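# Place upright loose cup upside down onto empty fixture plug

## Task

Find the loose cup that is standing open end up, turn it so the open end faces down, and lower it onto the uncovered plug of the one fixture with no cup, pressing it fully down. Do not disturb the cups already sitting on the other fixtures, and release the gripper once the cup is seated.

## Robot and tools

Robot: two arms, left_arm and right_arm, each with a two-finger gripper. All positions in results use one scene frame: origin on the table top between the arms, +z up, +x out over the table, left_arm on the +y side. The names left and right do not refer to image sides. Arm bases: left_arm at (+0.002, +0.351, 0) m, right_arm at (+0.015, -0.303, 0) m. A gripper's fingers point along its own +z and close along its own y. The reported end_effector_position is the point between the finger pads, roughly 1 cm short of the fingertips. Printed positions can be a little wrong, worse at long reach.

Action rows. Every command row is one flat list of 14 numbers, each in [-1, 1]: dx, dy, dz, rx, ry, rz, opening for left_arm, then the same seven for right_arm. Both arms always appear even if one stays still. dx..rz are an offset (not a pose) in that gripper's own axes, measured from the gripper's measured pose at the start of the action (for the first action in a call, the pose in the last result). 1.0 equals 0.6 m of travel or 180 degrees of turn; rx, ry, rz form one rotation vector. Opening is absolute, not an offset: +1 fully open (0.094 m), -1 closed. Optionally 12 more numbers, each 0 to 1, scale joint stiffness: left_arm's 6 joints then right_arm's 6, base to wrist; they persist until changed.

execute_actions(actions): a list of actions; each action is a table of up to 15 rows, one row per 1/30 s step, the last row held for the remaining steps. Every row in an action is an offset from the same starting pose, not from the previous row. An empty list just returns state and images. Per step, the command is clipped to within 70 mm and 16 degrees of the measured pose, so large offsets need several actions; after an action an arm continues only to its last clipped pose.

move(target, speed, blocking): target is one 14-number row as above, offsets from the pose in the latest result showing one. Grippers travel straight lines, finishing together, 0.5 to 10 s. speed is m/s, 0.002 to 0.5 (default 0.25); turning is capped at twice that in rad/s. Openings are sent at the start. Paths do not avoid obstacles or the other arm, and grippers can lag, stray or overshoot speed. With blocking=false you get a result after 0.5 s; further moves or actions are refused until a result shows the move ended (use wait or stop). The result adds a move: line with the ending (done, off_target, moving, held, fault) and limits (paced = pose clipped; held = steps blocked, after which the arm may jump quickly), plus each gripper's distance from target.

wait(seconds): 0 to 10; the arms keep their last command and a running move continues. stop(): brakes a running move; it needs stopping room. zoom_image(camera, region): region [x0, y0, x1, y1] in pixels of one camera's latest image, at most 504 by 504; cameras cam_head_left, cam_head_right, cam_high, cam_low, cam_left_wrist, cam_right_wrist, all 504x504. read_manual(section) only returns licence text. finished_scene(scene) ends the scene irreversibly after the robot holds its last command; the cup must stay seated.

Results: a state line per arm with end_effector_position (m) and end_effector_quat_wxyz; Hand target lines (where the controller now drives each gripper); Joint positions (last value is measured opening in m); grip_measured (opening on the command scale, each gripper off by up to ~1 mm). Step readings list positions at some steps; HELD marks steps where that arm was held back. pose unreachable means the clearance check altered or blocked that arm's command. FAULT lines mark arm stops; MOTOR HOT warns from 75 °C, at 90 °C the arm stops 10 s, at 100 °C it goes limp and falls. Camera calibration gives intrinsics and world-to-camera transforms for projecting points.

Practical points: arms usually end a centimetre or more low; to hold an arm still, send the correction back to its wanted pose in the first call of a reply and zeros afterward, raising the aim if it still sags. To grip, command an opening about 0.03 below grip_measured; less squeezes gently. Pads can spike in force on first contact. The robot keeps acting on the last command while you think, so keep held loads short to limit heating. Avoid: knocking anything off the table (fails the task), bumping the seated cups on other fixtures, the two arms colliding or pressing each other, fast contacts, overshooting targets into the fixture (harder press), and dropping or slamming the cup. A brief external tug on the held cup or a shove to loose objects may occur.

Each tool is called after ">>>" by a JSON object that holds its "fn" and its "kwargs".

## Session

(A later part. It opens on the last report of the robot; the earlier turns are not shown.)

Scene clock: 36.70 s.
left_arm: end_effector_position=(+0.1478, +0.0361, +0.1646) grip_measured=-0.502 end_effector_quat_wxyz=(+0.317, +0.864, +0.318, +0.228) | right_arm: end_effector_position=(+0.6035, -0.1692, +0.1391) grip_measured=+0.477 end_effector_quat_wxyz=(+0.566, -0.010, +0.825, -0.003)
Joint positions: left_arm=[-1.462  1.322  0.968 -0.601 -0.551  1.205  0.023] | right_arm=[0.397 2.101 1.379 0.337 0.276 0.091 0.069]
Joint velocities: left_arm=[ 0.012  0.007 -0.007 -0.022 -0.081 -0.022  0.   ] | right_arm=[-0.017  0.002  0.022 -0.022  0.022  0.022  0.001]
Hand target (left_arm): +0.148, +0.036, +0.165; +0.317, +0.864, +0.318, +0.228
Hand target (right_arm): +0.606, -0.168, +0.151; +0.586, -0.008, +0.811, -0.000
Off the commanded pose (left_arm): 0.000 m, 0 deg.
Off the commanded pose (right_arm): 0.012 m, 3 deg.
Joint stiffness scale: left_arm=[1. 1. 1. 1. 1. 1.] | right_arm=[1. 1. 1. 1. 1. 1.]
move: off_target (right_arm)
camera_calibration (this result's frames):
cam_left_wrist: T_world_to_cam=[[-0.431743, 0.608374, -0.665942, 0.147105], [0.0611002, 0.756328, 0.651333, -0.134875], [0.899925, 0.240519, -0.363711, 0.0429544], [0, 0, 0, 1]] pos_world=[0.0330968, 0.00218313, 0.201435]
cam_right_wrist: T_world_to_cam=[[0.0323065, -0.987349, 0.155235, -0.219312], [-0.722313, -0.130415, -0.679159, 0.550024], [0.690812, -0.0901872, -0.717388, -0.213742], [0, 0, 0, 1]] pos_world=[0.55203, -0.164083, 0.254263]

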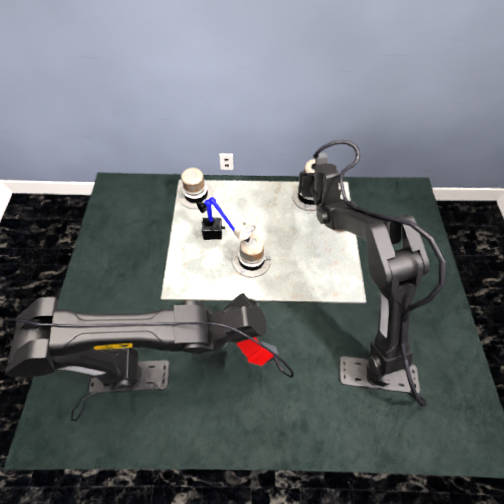

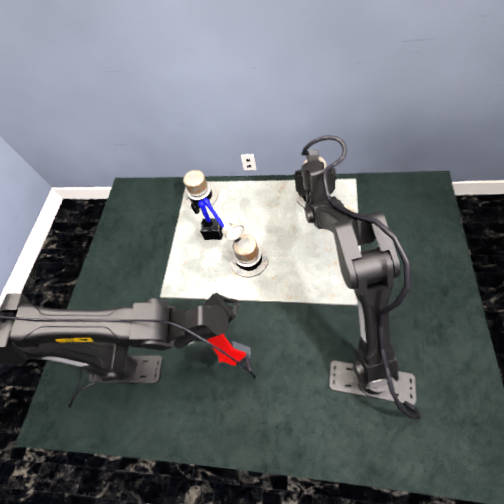

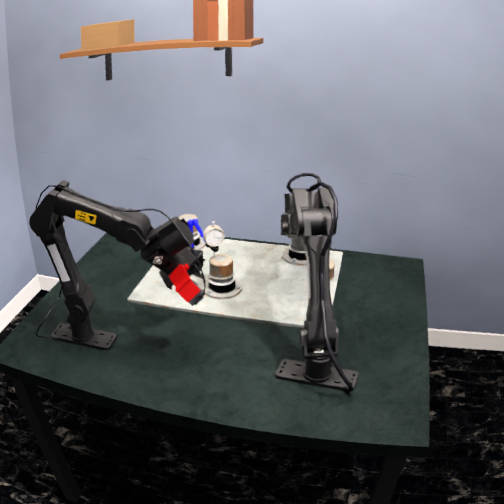

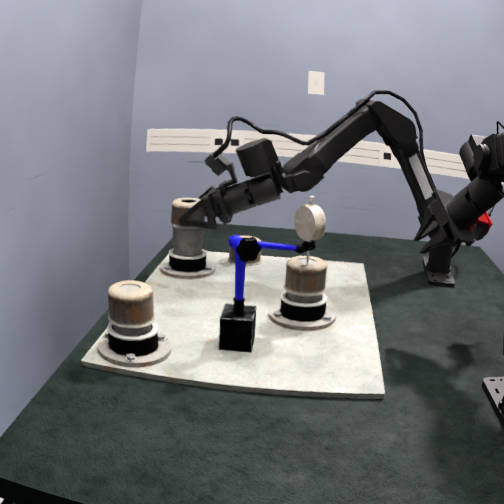

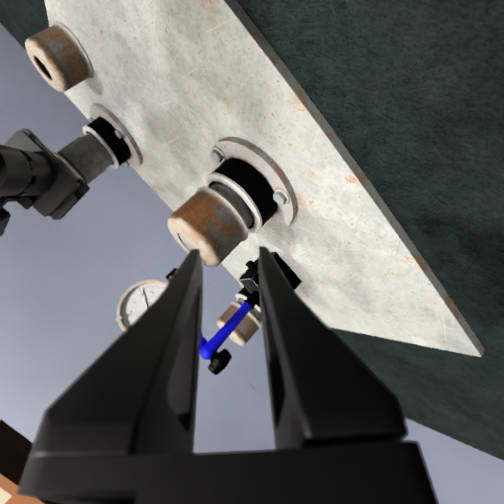

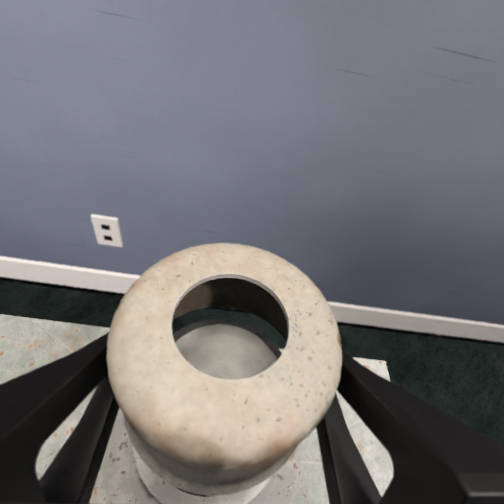

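>>> {"fn": "move", "kwargs": {"target": [0,0,0,0,0,0,-0.5,0.03,0.005,0.016,0,-0.012,0,0.42], "speed": 0.02}}

>>> {"fn": "move", "kwargs": {"target": [0,0,0,0,0,0,-0.5,0.035,0.002,0.014,0,-0.005,0,0.42], "speed": 0.02}}

>>> {"fn": "zoom_image", "kwargs": {"camera": "cam_low", "region": [120,140,280,300]}}

Scene clock: 39.03 s.
left_arm: end_effector_position=(+0.1478, +0.0361, +0.1646) grip_measured=-0.502 end_effector_quat_wxyz=(+0.317, +0.864, +0.318, +0.228) | right_arm: end_effector_position=(+0.6032, -0.1699, +0.1090) grip_measured=+0.477 end_effector_quat_wxyz=(+0.561, -0.011, +0.827, -0.007)
Joint positions: left_arm=[-1.462  1.322  0.968 -0.601 -0.551  1.205  0.023] | right_arm=[0.397 2.156 1.343 0.419 0.28  0.09  0.069]
Joint velocities: left_arm=[ 0.007 -0.007  0.007  0.007  0.066  0.022  0.   ] | right_arm=[-0.002  0.007  0.007  0.037  0.037  0.007 -0.001]
Hand target (left_arm): +0.148, +0.036, +0.165; +0.317, +0.864, +0.318, +0.228
Hand target (right_arm): +0.605, -0.167, +0.119; +0.580, -0.010, +0.814, -0.003
Off the commanded pose (left_arm): 0.000 m, 0 deg.
Off the commanded pose (right_arm): 0.011 m, 3 deg.
Joint stiffness scale: left_arm=[1. 1. 1. 1. 1. 1.] | right_arm=[1. 1. 1. 1. 1. 1.]
move: off_target (right_arm)
camera_calibration (this result's frames):
cam_left_wrist: T_world_to_cam=[[-0.431743, 0.608374, -0.665942, 0.147105], [0.0611002, 0.756328, 0.651333, -0.134875], [0.899925, 0.240519, -0.363711, 0.0429544], [0, 0, 0, 1]] pos_world=[0.0330968, 0.00218313, 0.201435]
cam_right_wrist: T_world_to_cam=[[0.0309147, -0.986497, 0.160837, -0.215003], [-0.729292, -0.132301, -0.671289, 0.532377], [0.683504, -0.0965445, -0.723534, -0.231244], [0, 0, 0, 1]] pos_world=[0.552962, -0.163991, 0.224646]

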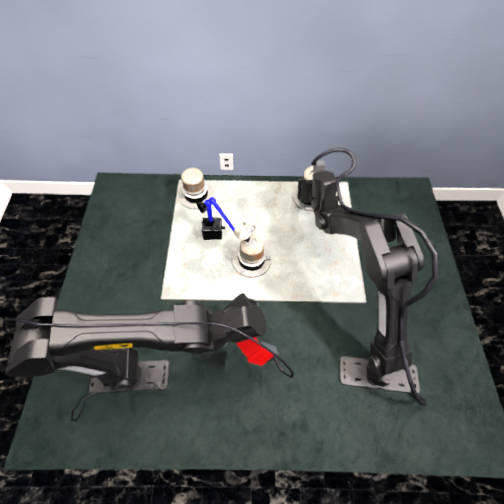

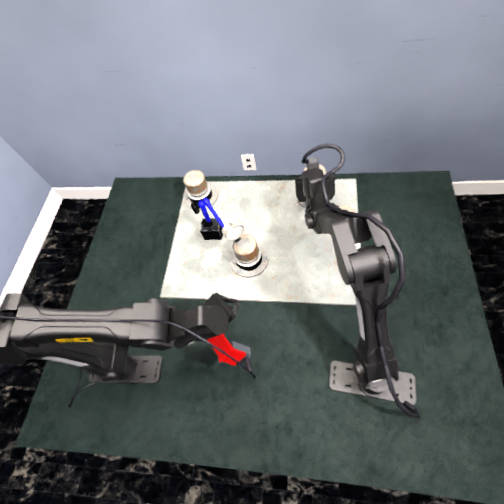

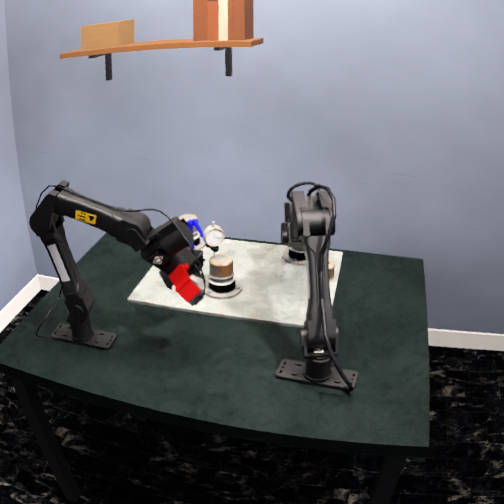

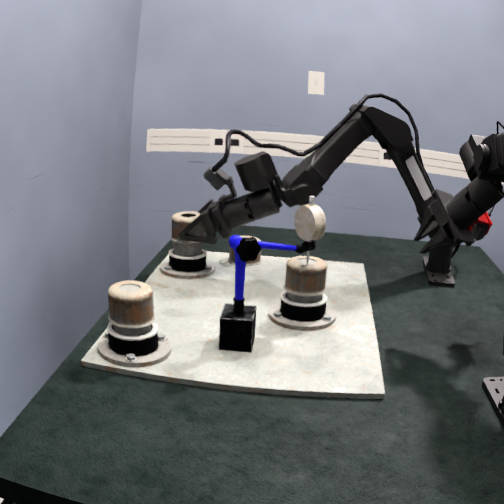

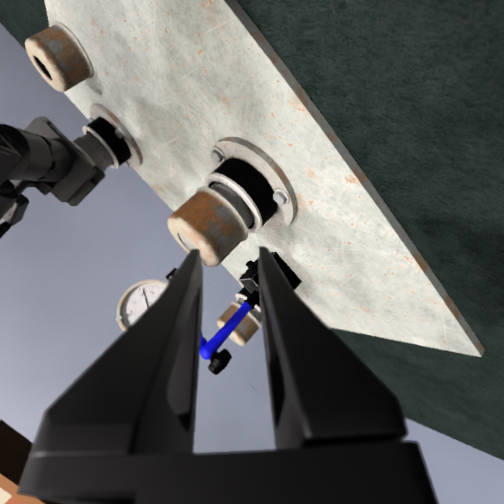

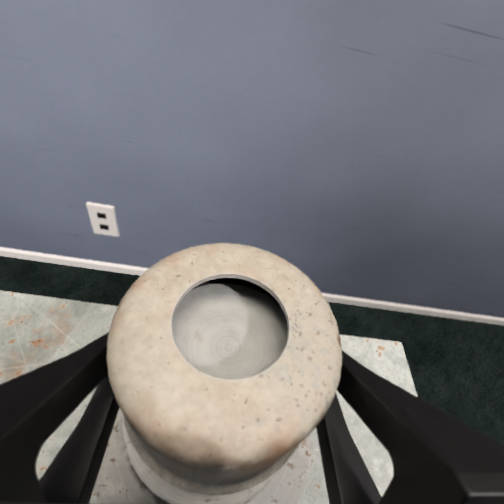

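Scene clock: 40.40 s.
left_arm: end_effector_position=(+0.1478, +0.0361, +0.1646) grip_measured=-0.502 end_effector_quat_wxyz=(+0.317, +0.864, +0.318, +0.228) | right_arm: end_effector_position=(+0.6034, -0.1703, +0.1045) grip_measured=+0.477 end_effector_quat_wxyz=(+0.574, -0.007, +0.819, -0.004)
Joint positions: left_arm=[-1.462  1.322  0.968 -0.601 -0.551  1.205  0.023] | right_arm=[0.397 2.172 1.315 0.495 0.282 0.09  0.069]
Joint velocities: left_arm=[ 0.012  0.007 -0.002 -0.007 -0.022  0.022 -0.001] | right_arm=[-0.002  0.002  0.007 -0.022 -0.007 -0.022  0.001]
Hand target (left_arm): +0.148, +0.036, +0.165; +0.317, +0.864, +0.318, +0.228
Hand target (right_arm): +0.602, -0.170, +0.087; +0.568, -0.011, +0.823, -0.007
Off the commanded pose (left_arm): 0.000 m, 0 deg.
Off the commanded pose (right_arm): 0.018 m, 1 deg.
Joint stiffness scale: left_arm=[1. 1. 1. 1. 1. 1.] | right_arm=[1. 1. 1. 1. 1. 1.]
move: off_target (right_arm)
camera_calibration (this result's frames):
cam_left_wrist: T_world_to_cam=[[-0.431743, 0.608374, -0.665942, 0.147105], [0.0611002, 0.756328, 0.651333, -0.134875], [0.899925, 0.240519, -0.363711, 0.0429544], [0, 0, 0, 1]] pos_world=[0.0330968, 0.00218313, 0.201435]
cam_right_wrist: T_world_to_cam=[[0.0240305, -0.987911, 0.153147, -0.209916], [-0.708757, -0.124873, -0.694313, 0.520706], [0.705044, -0.0918591, -0.703189, -0.248993], [0, 0, 0, 1]] pos_world=[0.549649, -0.165229, 0.218592]

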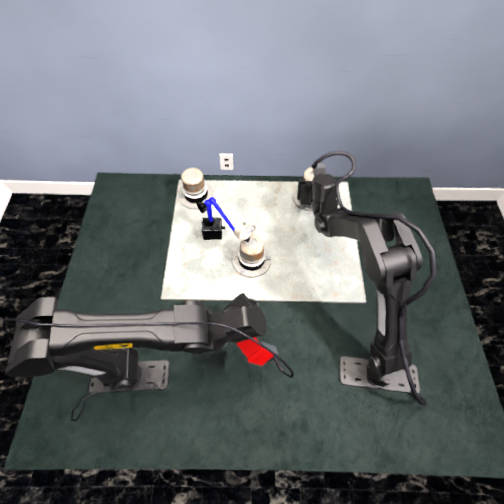

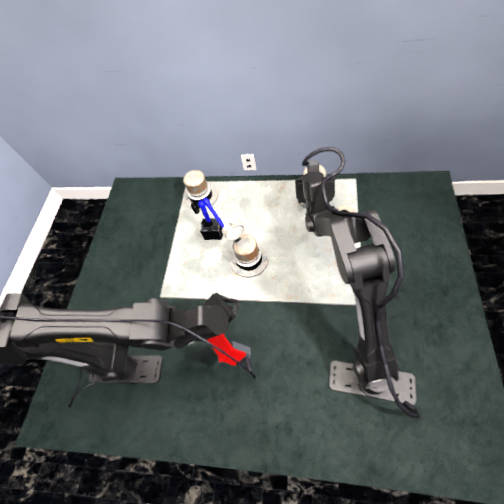

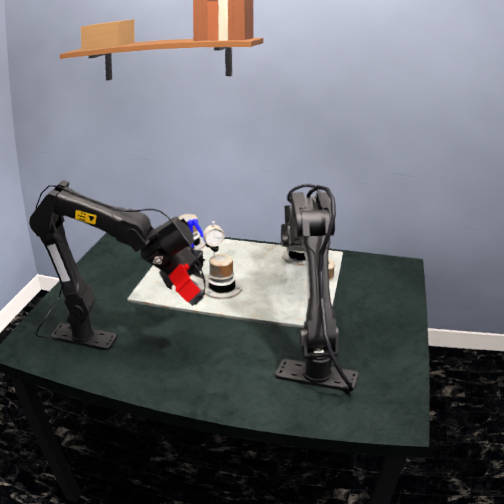

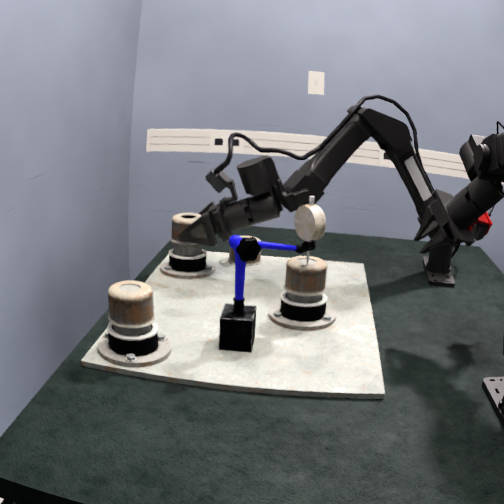

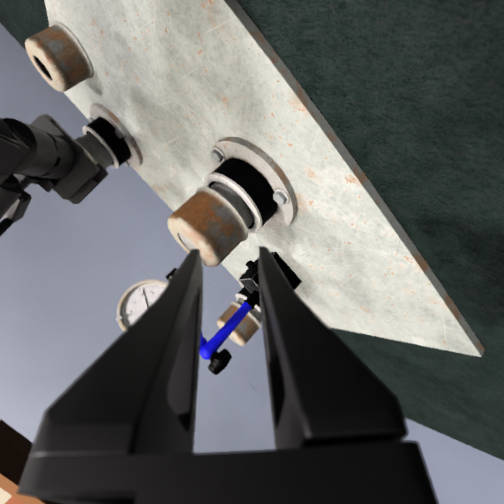

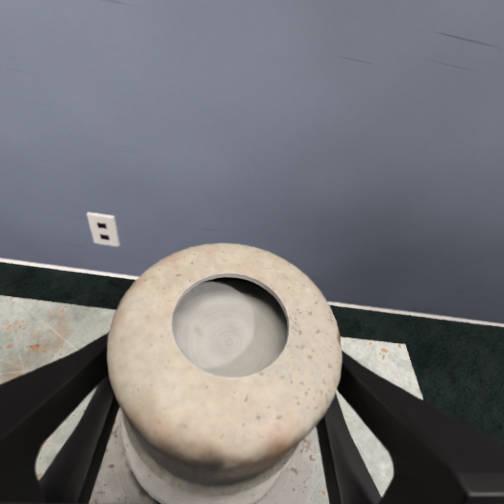

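Region (120, 140, 280, 300) of cam_low's 504x504 image, scaled by 3.150, with more detail than that image has.

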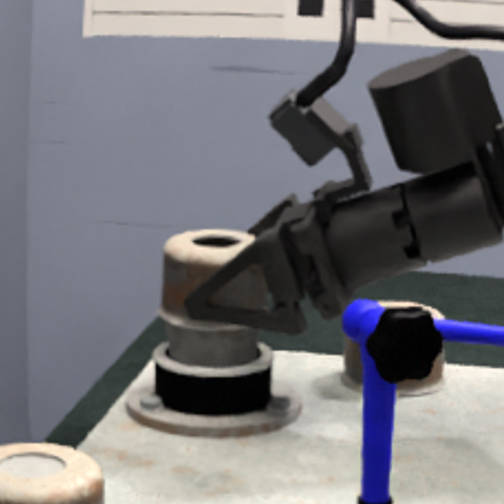

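>>> {"fn": "execute_actions", "kwargs": {"actions": [[[0,0,0,0,0,0,-0.5,-0.02,0,0,0,-0.01,0,0.42]],[[0,0,0,0,0,0,-0.5,-0.02,0,0,0,-0.01,0,0.6]]]}}

>>> {"fn": "zoom_image", "kwargs": {"camera": "cam_low", "region": [120,140,280,300]}}

Scene clock: 42.03 s.
left_arm: end_effector_position=(+0.1478, +0.0361, +0.1646) grip_measured=-0.502 end_effector_quat_wxyz=(+0.317, +0.864, +0.318, +0.228) | right_arm: end_effector_position=(+0.6044, -0.1700, +0.1072) grip_measured=+0.597 end_effector_quat_wxyz=(+0.579, -0.007, +0.816, -0.003)
Joint positions: left_arm=[-1.462  1.322  0.968 -0.601 -0.551  1.205  0.023] | right_arm=[0.397 2.172 1.315 0.506 0.282 0.087 0.075]
Joint velocities: left_arm=[-0.002  0.007  0.002 -0.051 -0.081 -0.037  0.   ] | right_arm=[-0.002  0.002  0.012 -0.022 -0.037 -0.066 -0.   ]
Hand target (left_arm): +0.148, +0.036, +0.165; +0.317, +0.864, +0.318, +0.228
Hand target (right_arm): +0.607, -0.170, +0.116; +0.587, -0.007, +0.809, -0.003
Off the commanded pose (left_arm): 0.000 m, 0 deg.
Off the commanded pose (right_arm): 0.009 m, 1 deg.
Joint stiffness scale: left_arm=[1. 1. 1. 1. 1. 1.] | right_arm=[1. 1. 1. 1. 1. 1.]
Step readings (end_effector_position; steps 1 to 15: 1st action; 16 to 30: 2nd action):
0: left_arm (+0.1478, +0.0361, +0.1646) | right_arm (+0.6035, -0.1703, +0.1048)
1: left_arm (+0.1478, +0.0361, +0.1646) | right_arm (+0.6035, -0.1703, +0.1048)
2: left_arm (+0.1478, +0.0361, +0.1646) | right_arm (+0.6035, -0.1703, +0.1048)
4: left_arm (+0.1478, +0.0361, +0.1646) | right_arm (+0.6035, -0.1703, +0.1048)
8: left_arm (+0.1478, +0.0361, +0.1646) | right_arm (+0.6035, -0.1703, +0.1048)
15: left_arm (+0.1478, +0.0361, +0.1646) | right_arm (+0.6035, -0.1703, +0.1048)
16: left_arm (+0.1478, +0.0361, +0.1646) | right_arm (+0.6036, -0.1702, +0.1049)
17: left_arm (+0.1478, +0.0361, +0.1646) | right_arm (+0.6037, -0.1702, +0.1054)
19: left_arm (+0.1478, +0.0361, +0.1646) | right_arm (+0.6040, -0.1701, +0.1060)
23: left_arm (+0.1478, +0.0361, +0.1646) | right_arm (+0.6043, -0.1700, +0.1068)
30: end_effector_position above
camera_calibration (this result's frames):
cam_left_wrist: T_world_to_cam=[[-0.431743, 0.608374, -0.665942, 0.147105], [0.0611002, 0.756328, 0.651333, -0.134875], [0.899925, 0.240519, -0.363711, 0.0429544], [0, 0, 0, 1]] pos_world=[0.0330968, 0.00218313, 0.201435]
cam_right_wrist: T_world_to_cam=[[0.0231903, -0.988045, 0.152414, -0.20949], [-0.700757, -0.124798, -0.702399, 0.519323], [0.713023, -0.090516, -0.695274, -0.253199], [0, 0, 0, 1]] pos_world=[0.549314, -0.165094, 0.220658]

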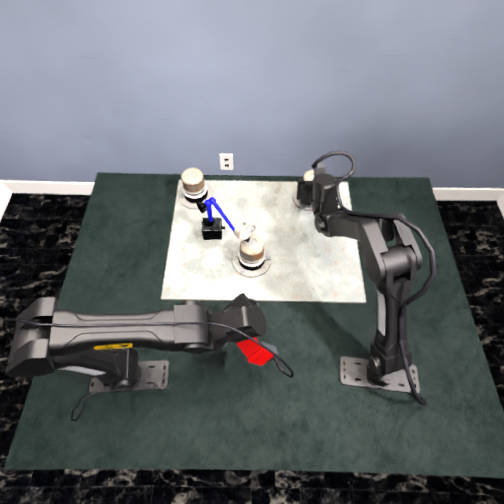

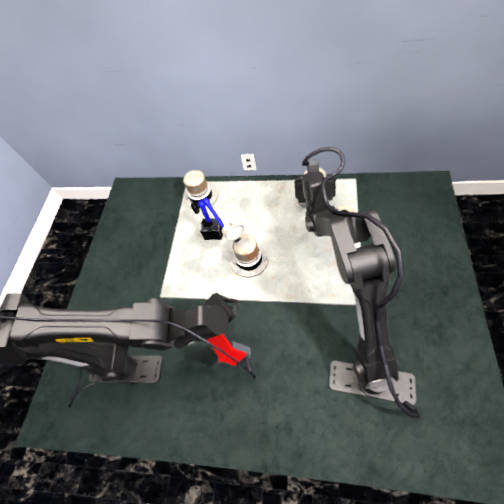

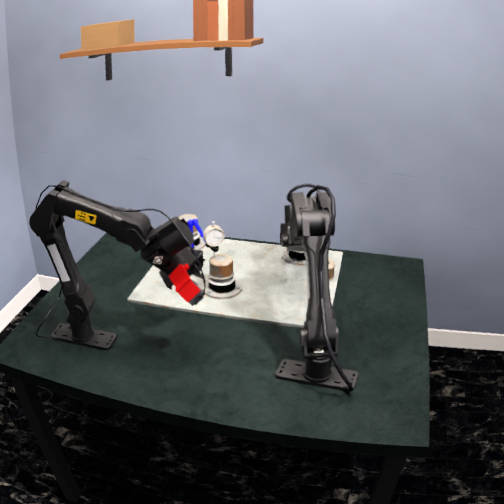

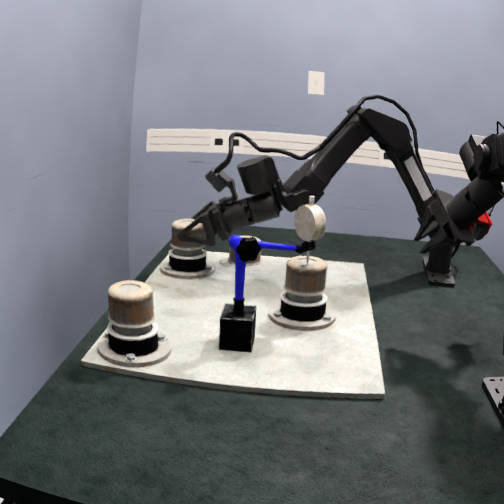

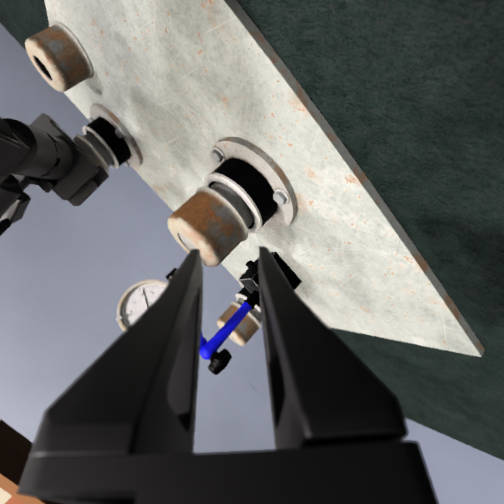

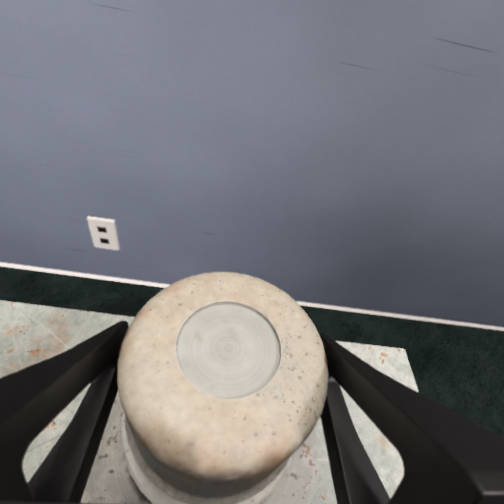

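Region (120, 140, 280, 300) of cam_low's 504x504 image, scaled by 3.150, with more detail than that image has.

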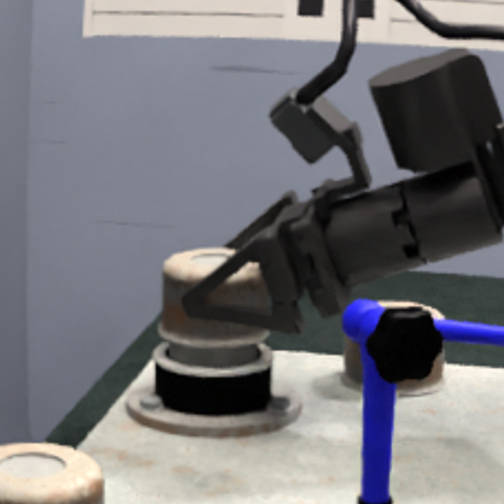

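Seated.

>>> {"fn": "move", "kwargs": {"target": [0,0,0,0,0,0,-0.5,-0.08,0,-0.14,0,-0.02,0,0.9], "speed": 0.12}}

Scene clock: 43.53 s.
left_arm: end_effector_position=(+0.1478, +0.0361, +0.1646) grip_measured=-0.502 end_effector_quat_wxyz=(+0.317, +0.864, +0.318, +0.228) | right_arm: end_effector_position=(+0.5490, -0.1712, +0.1870) grip_measured=+0.897 end_effector_quat_wxyz=(+0.615, -0.002, +0.788, +0.003)
Joint positions: left_arm=[-1.462  1.322  0.968 -0.601 -0.551  1.205  0.023] | right_arm=[0.439 1.861 1.111 0.491 0.327 0.087 0.089]
Joint velocities: left_arm=[-0.002  0.002 -0.007 -0.051  0.022 -0.037  0.   ] | right_arm=[ 0.002  0.002 -0.007 -0.051  0.007 -0.022 -0.   ]
Hand target (left_arm): +0.148, +0.036, +0.165; +0.317, +0.864, +0.318, +0.228
Hand target (right_arm): +0.541, -0.170, +0.180; +0.604, -0.008, +0.797, -0.002
Off the commanded pose (left_arm): 0.000 m, 0 deg.
Off the commanded pose (right_arm): 0.011 m, 2 deg.
Joint stiffness scale: left_arm=[1. 1. 1. 1. 1. 1.] | right_arm=[1. 1. 1. 1. 1. 1.]
move: off_target (right_arm)
camera_calibration (this result's frames):
cam_left_wrist: T_world_to_cam=[[-0.431743, 0.608374, -0.665942, 0.147105], [0.0611002, 0.756328, 0.651333, -0.134875], [0.899925, 0.240519, -0.363711, 0.0429544], [0, 0, 0, 1]] pos_world=[0.0330968, 0.00218313, 0.201435]
cam_right_wrist: T_world_to_cam=[[0.00933159, -0.990437, 0.137648, -0.211561], [-0.633982, -0.112312, -0.765149, 0.513693], [0.773291, -0.0801266, -0.628968, -0.202043], [0, 0, 0, 1]] pos_world=[0.483885, -0.168034, 0.295094]

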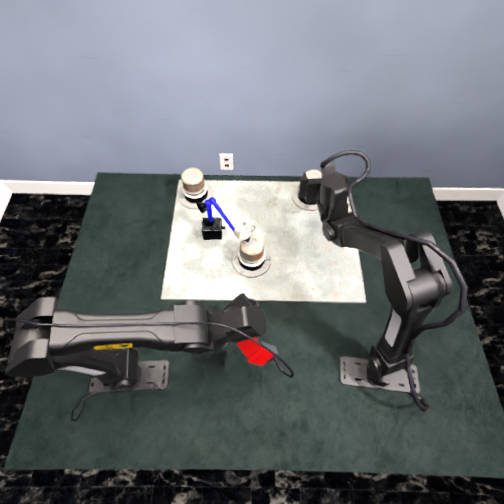

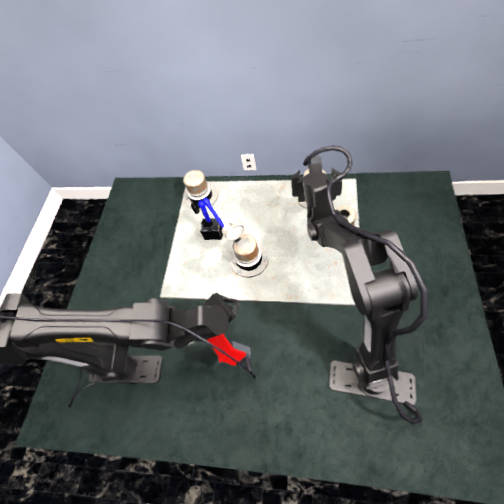

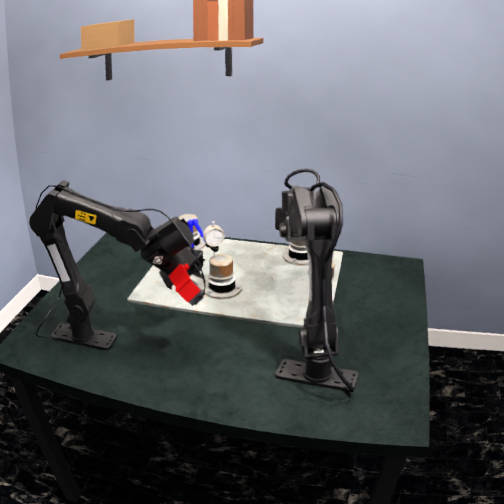

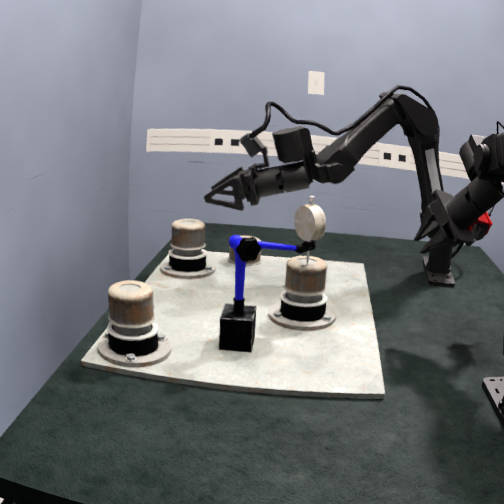

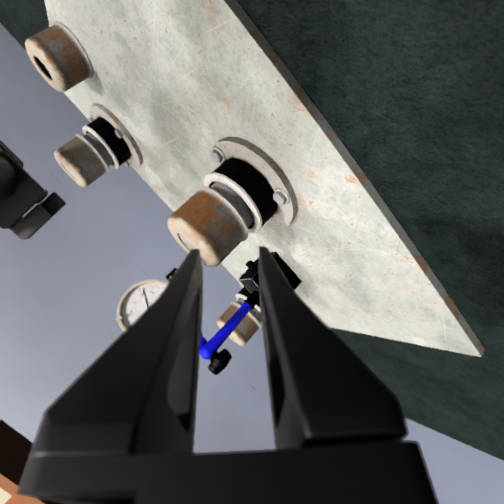

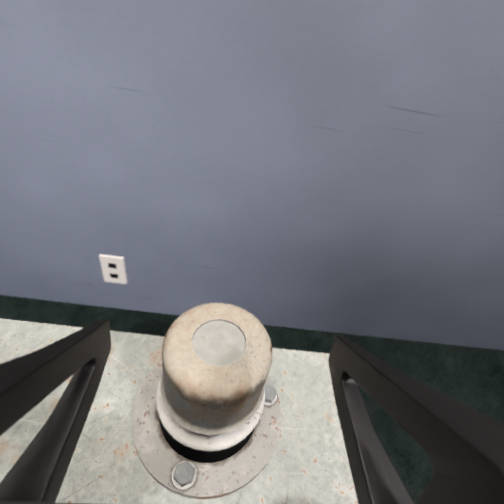

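>>> {"fn": "finished_scene", "kwargs": {"scene": 2}}

The scene is finished: the task was done.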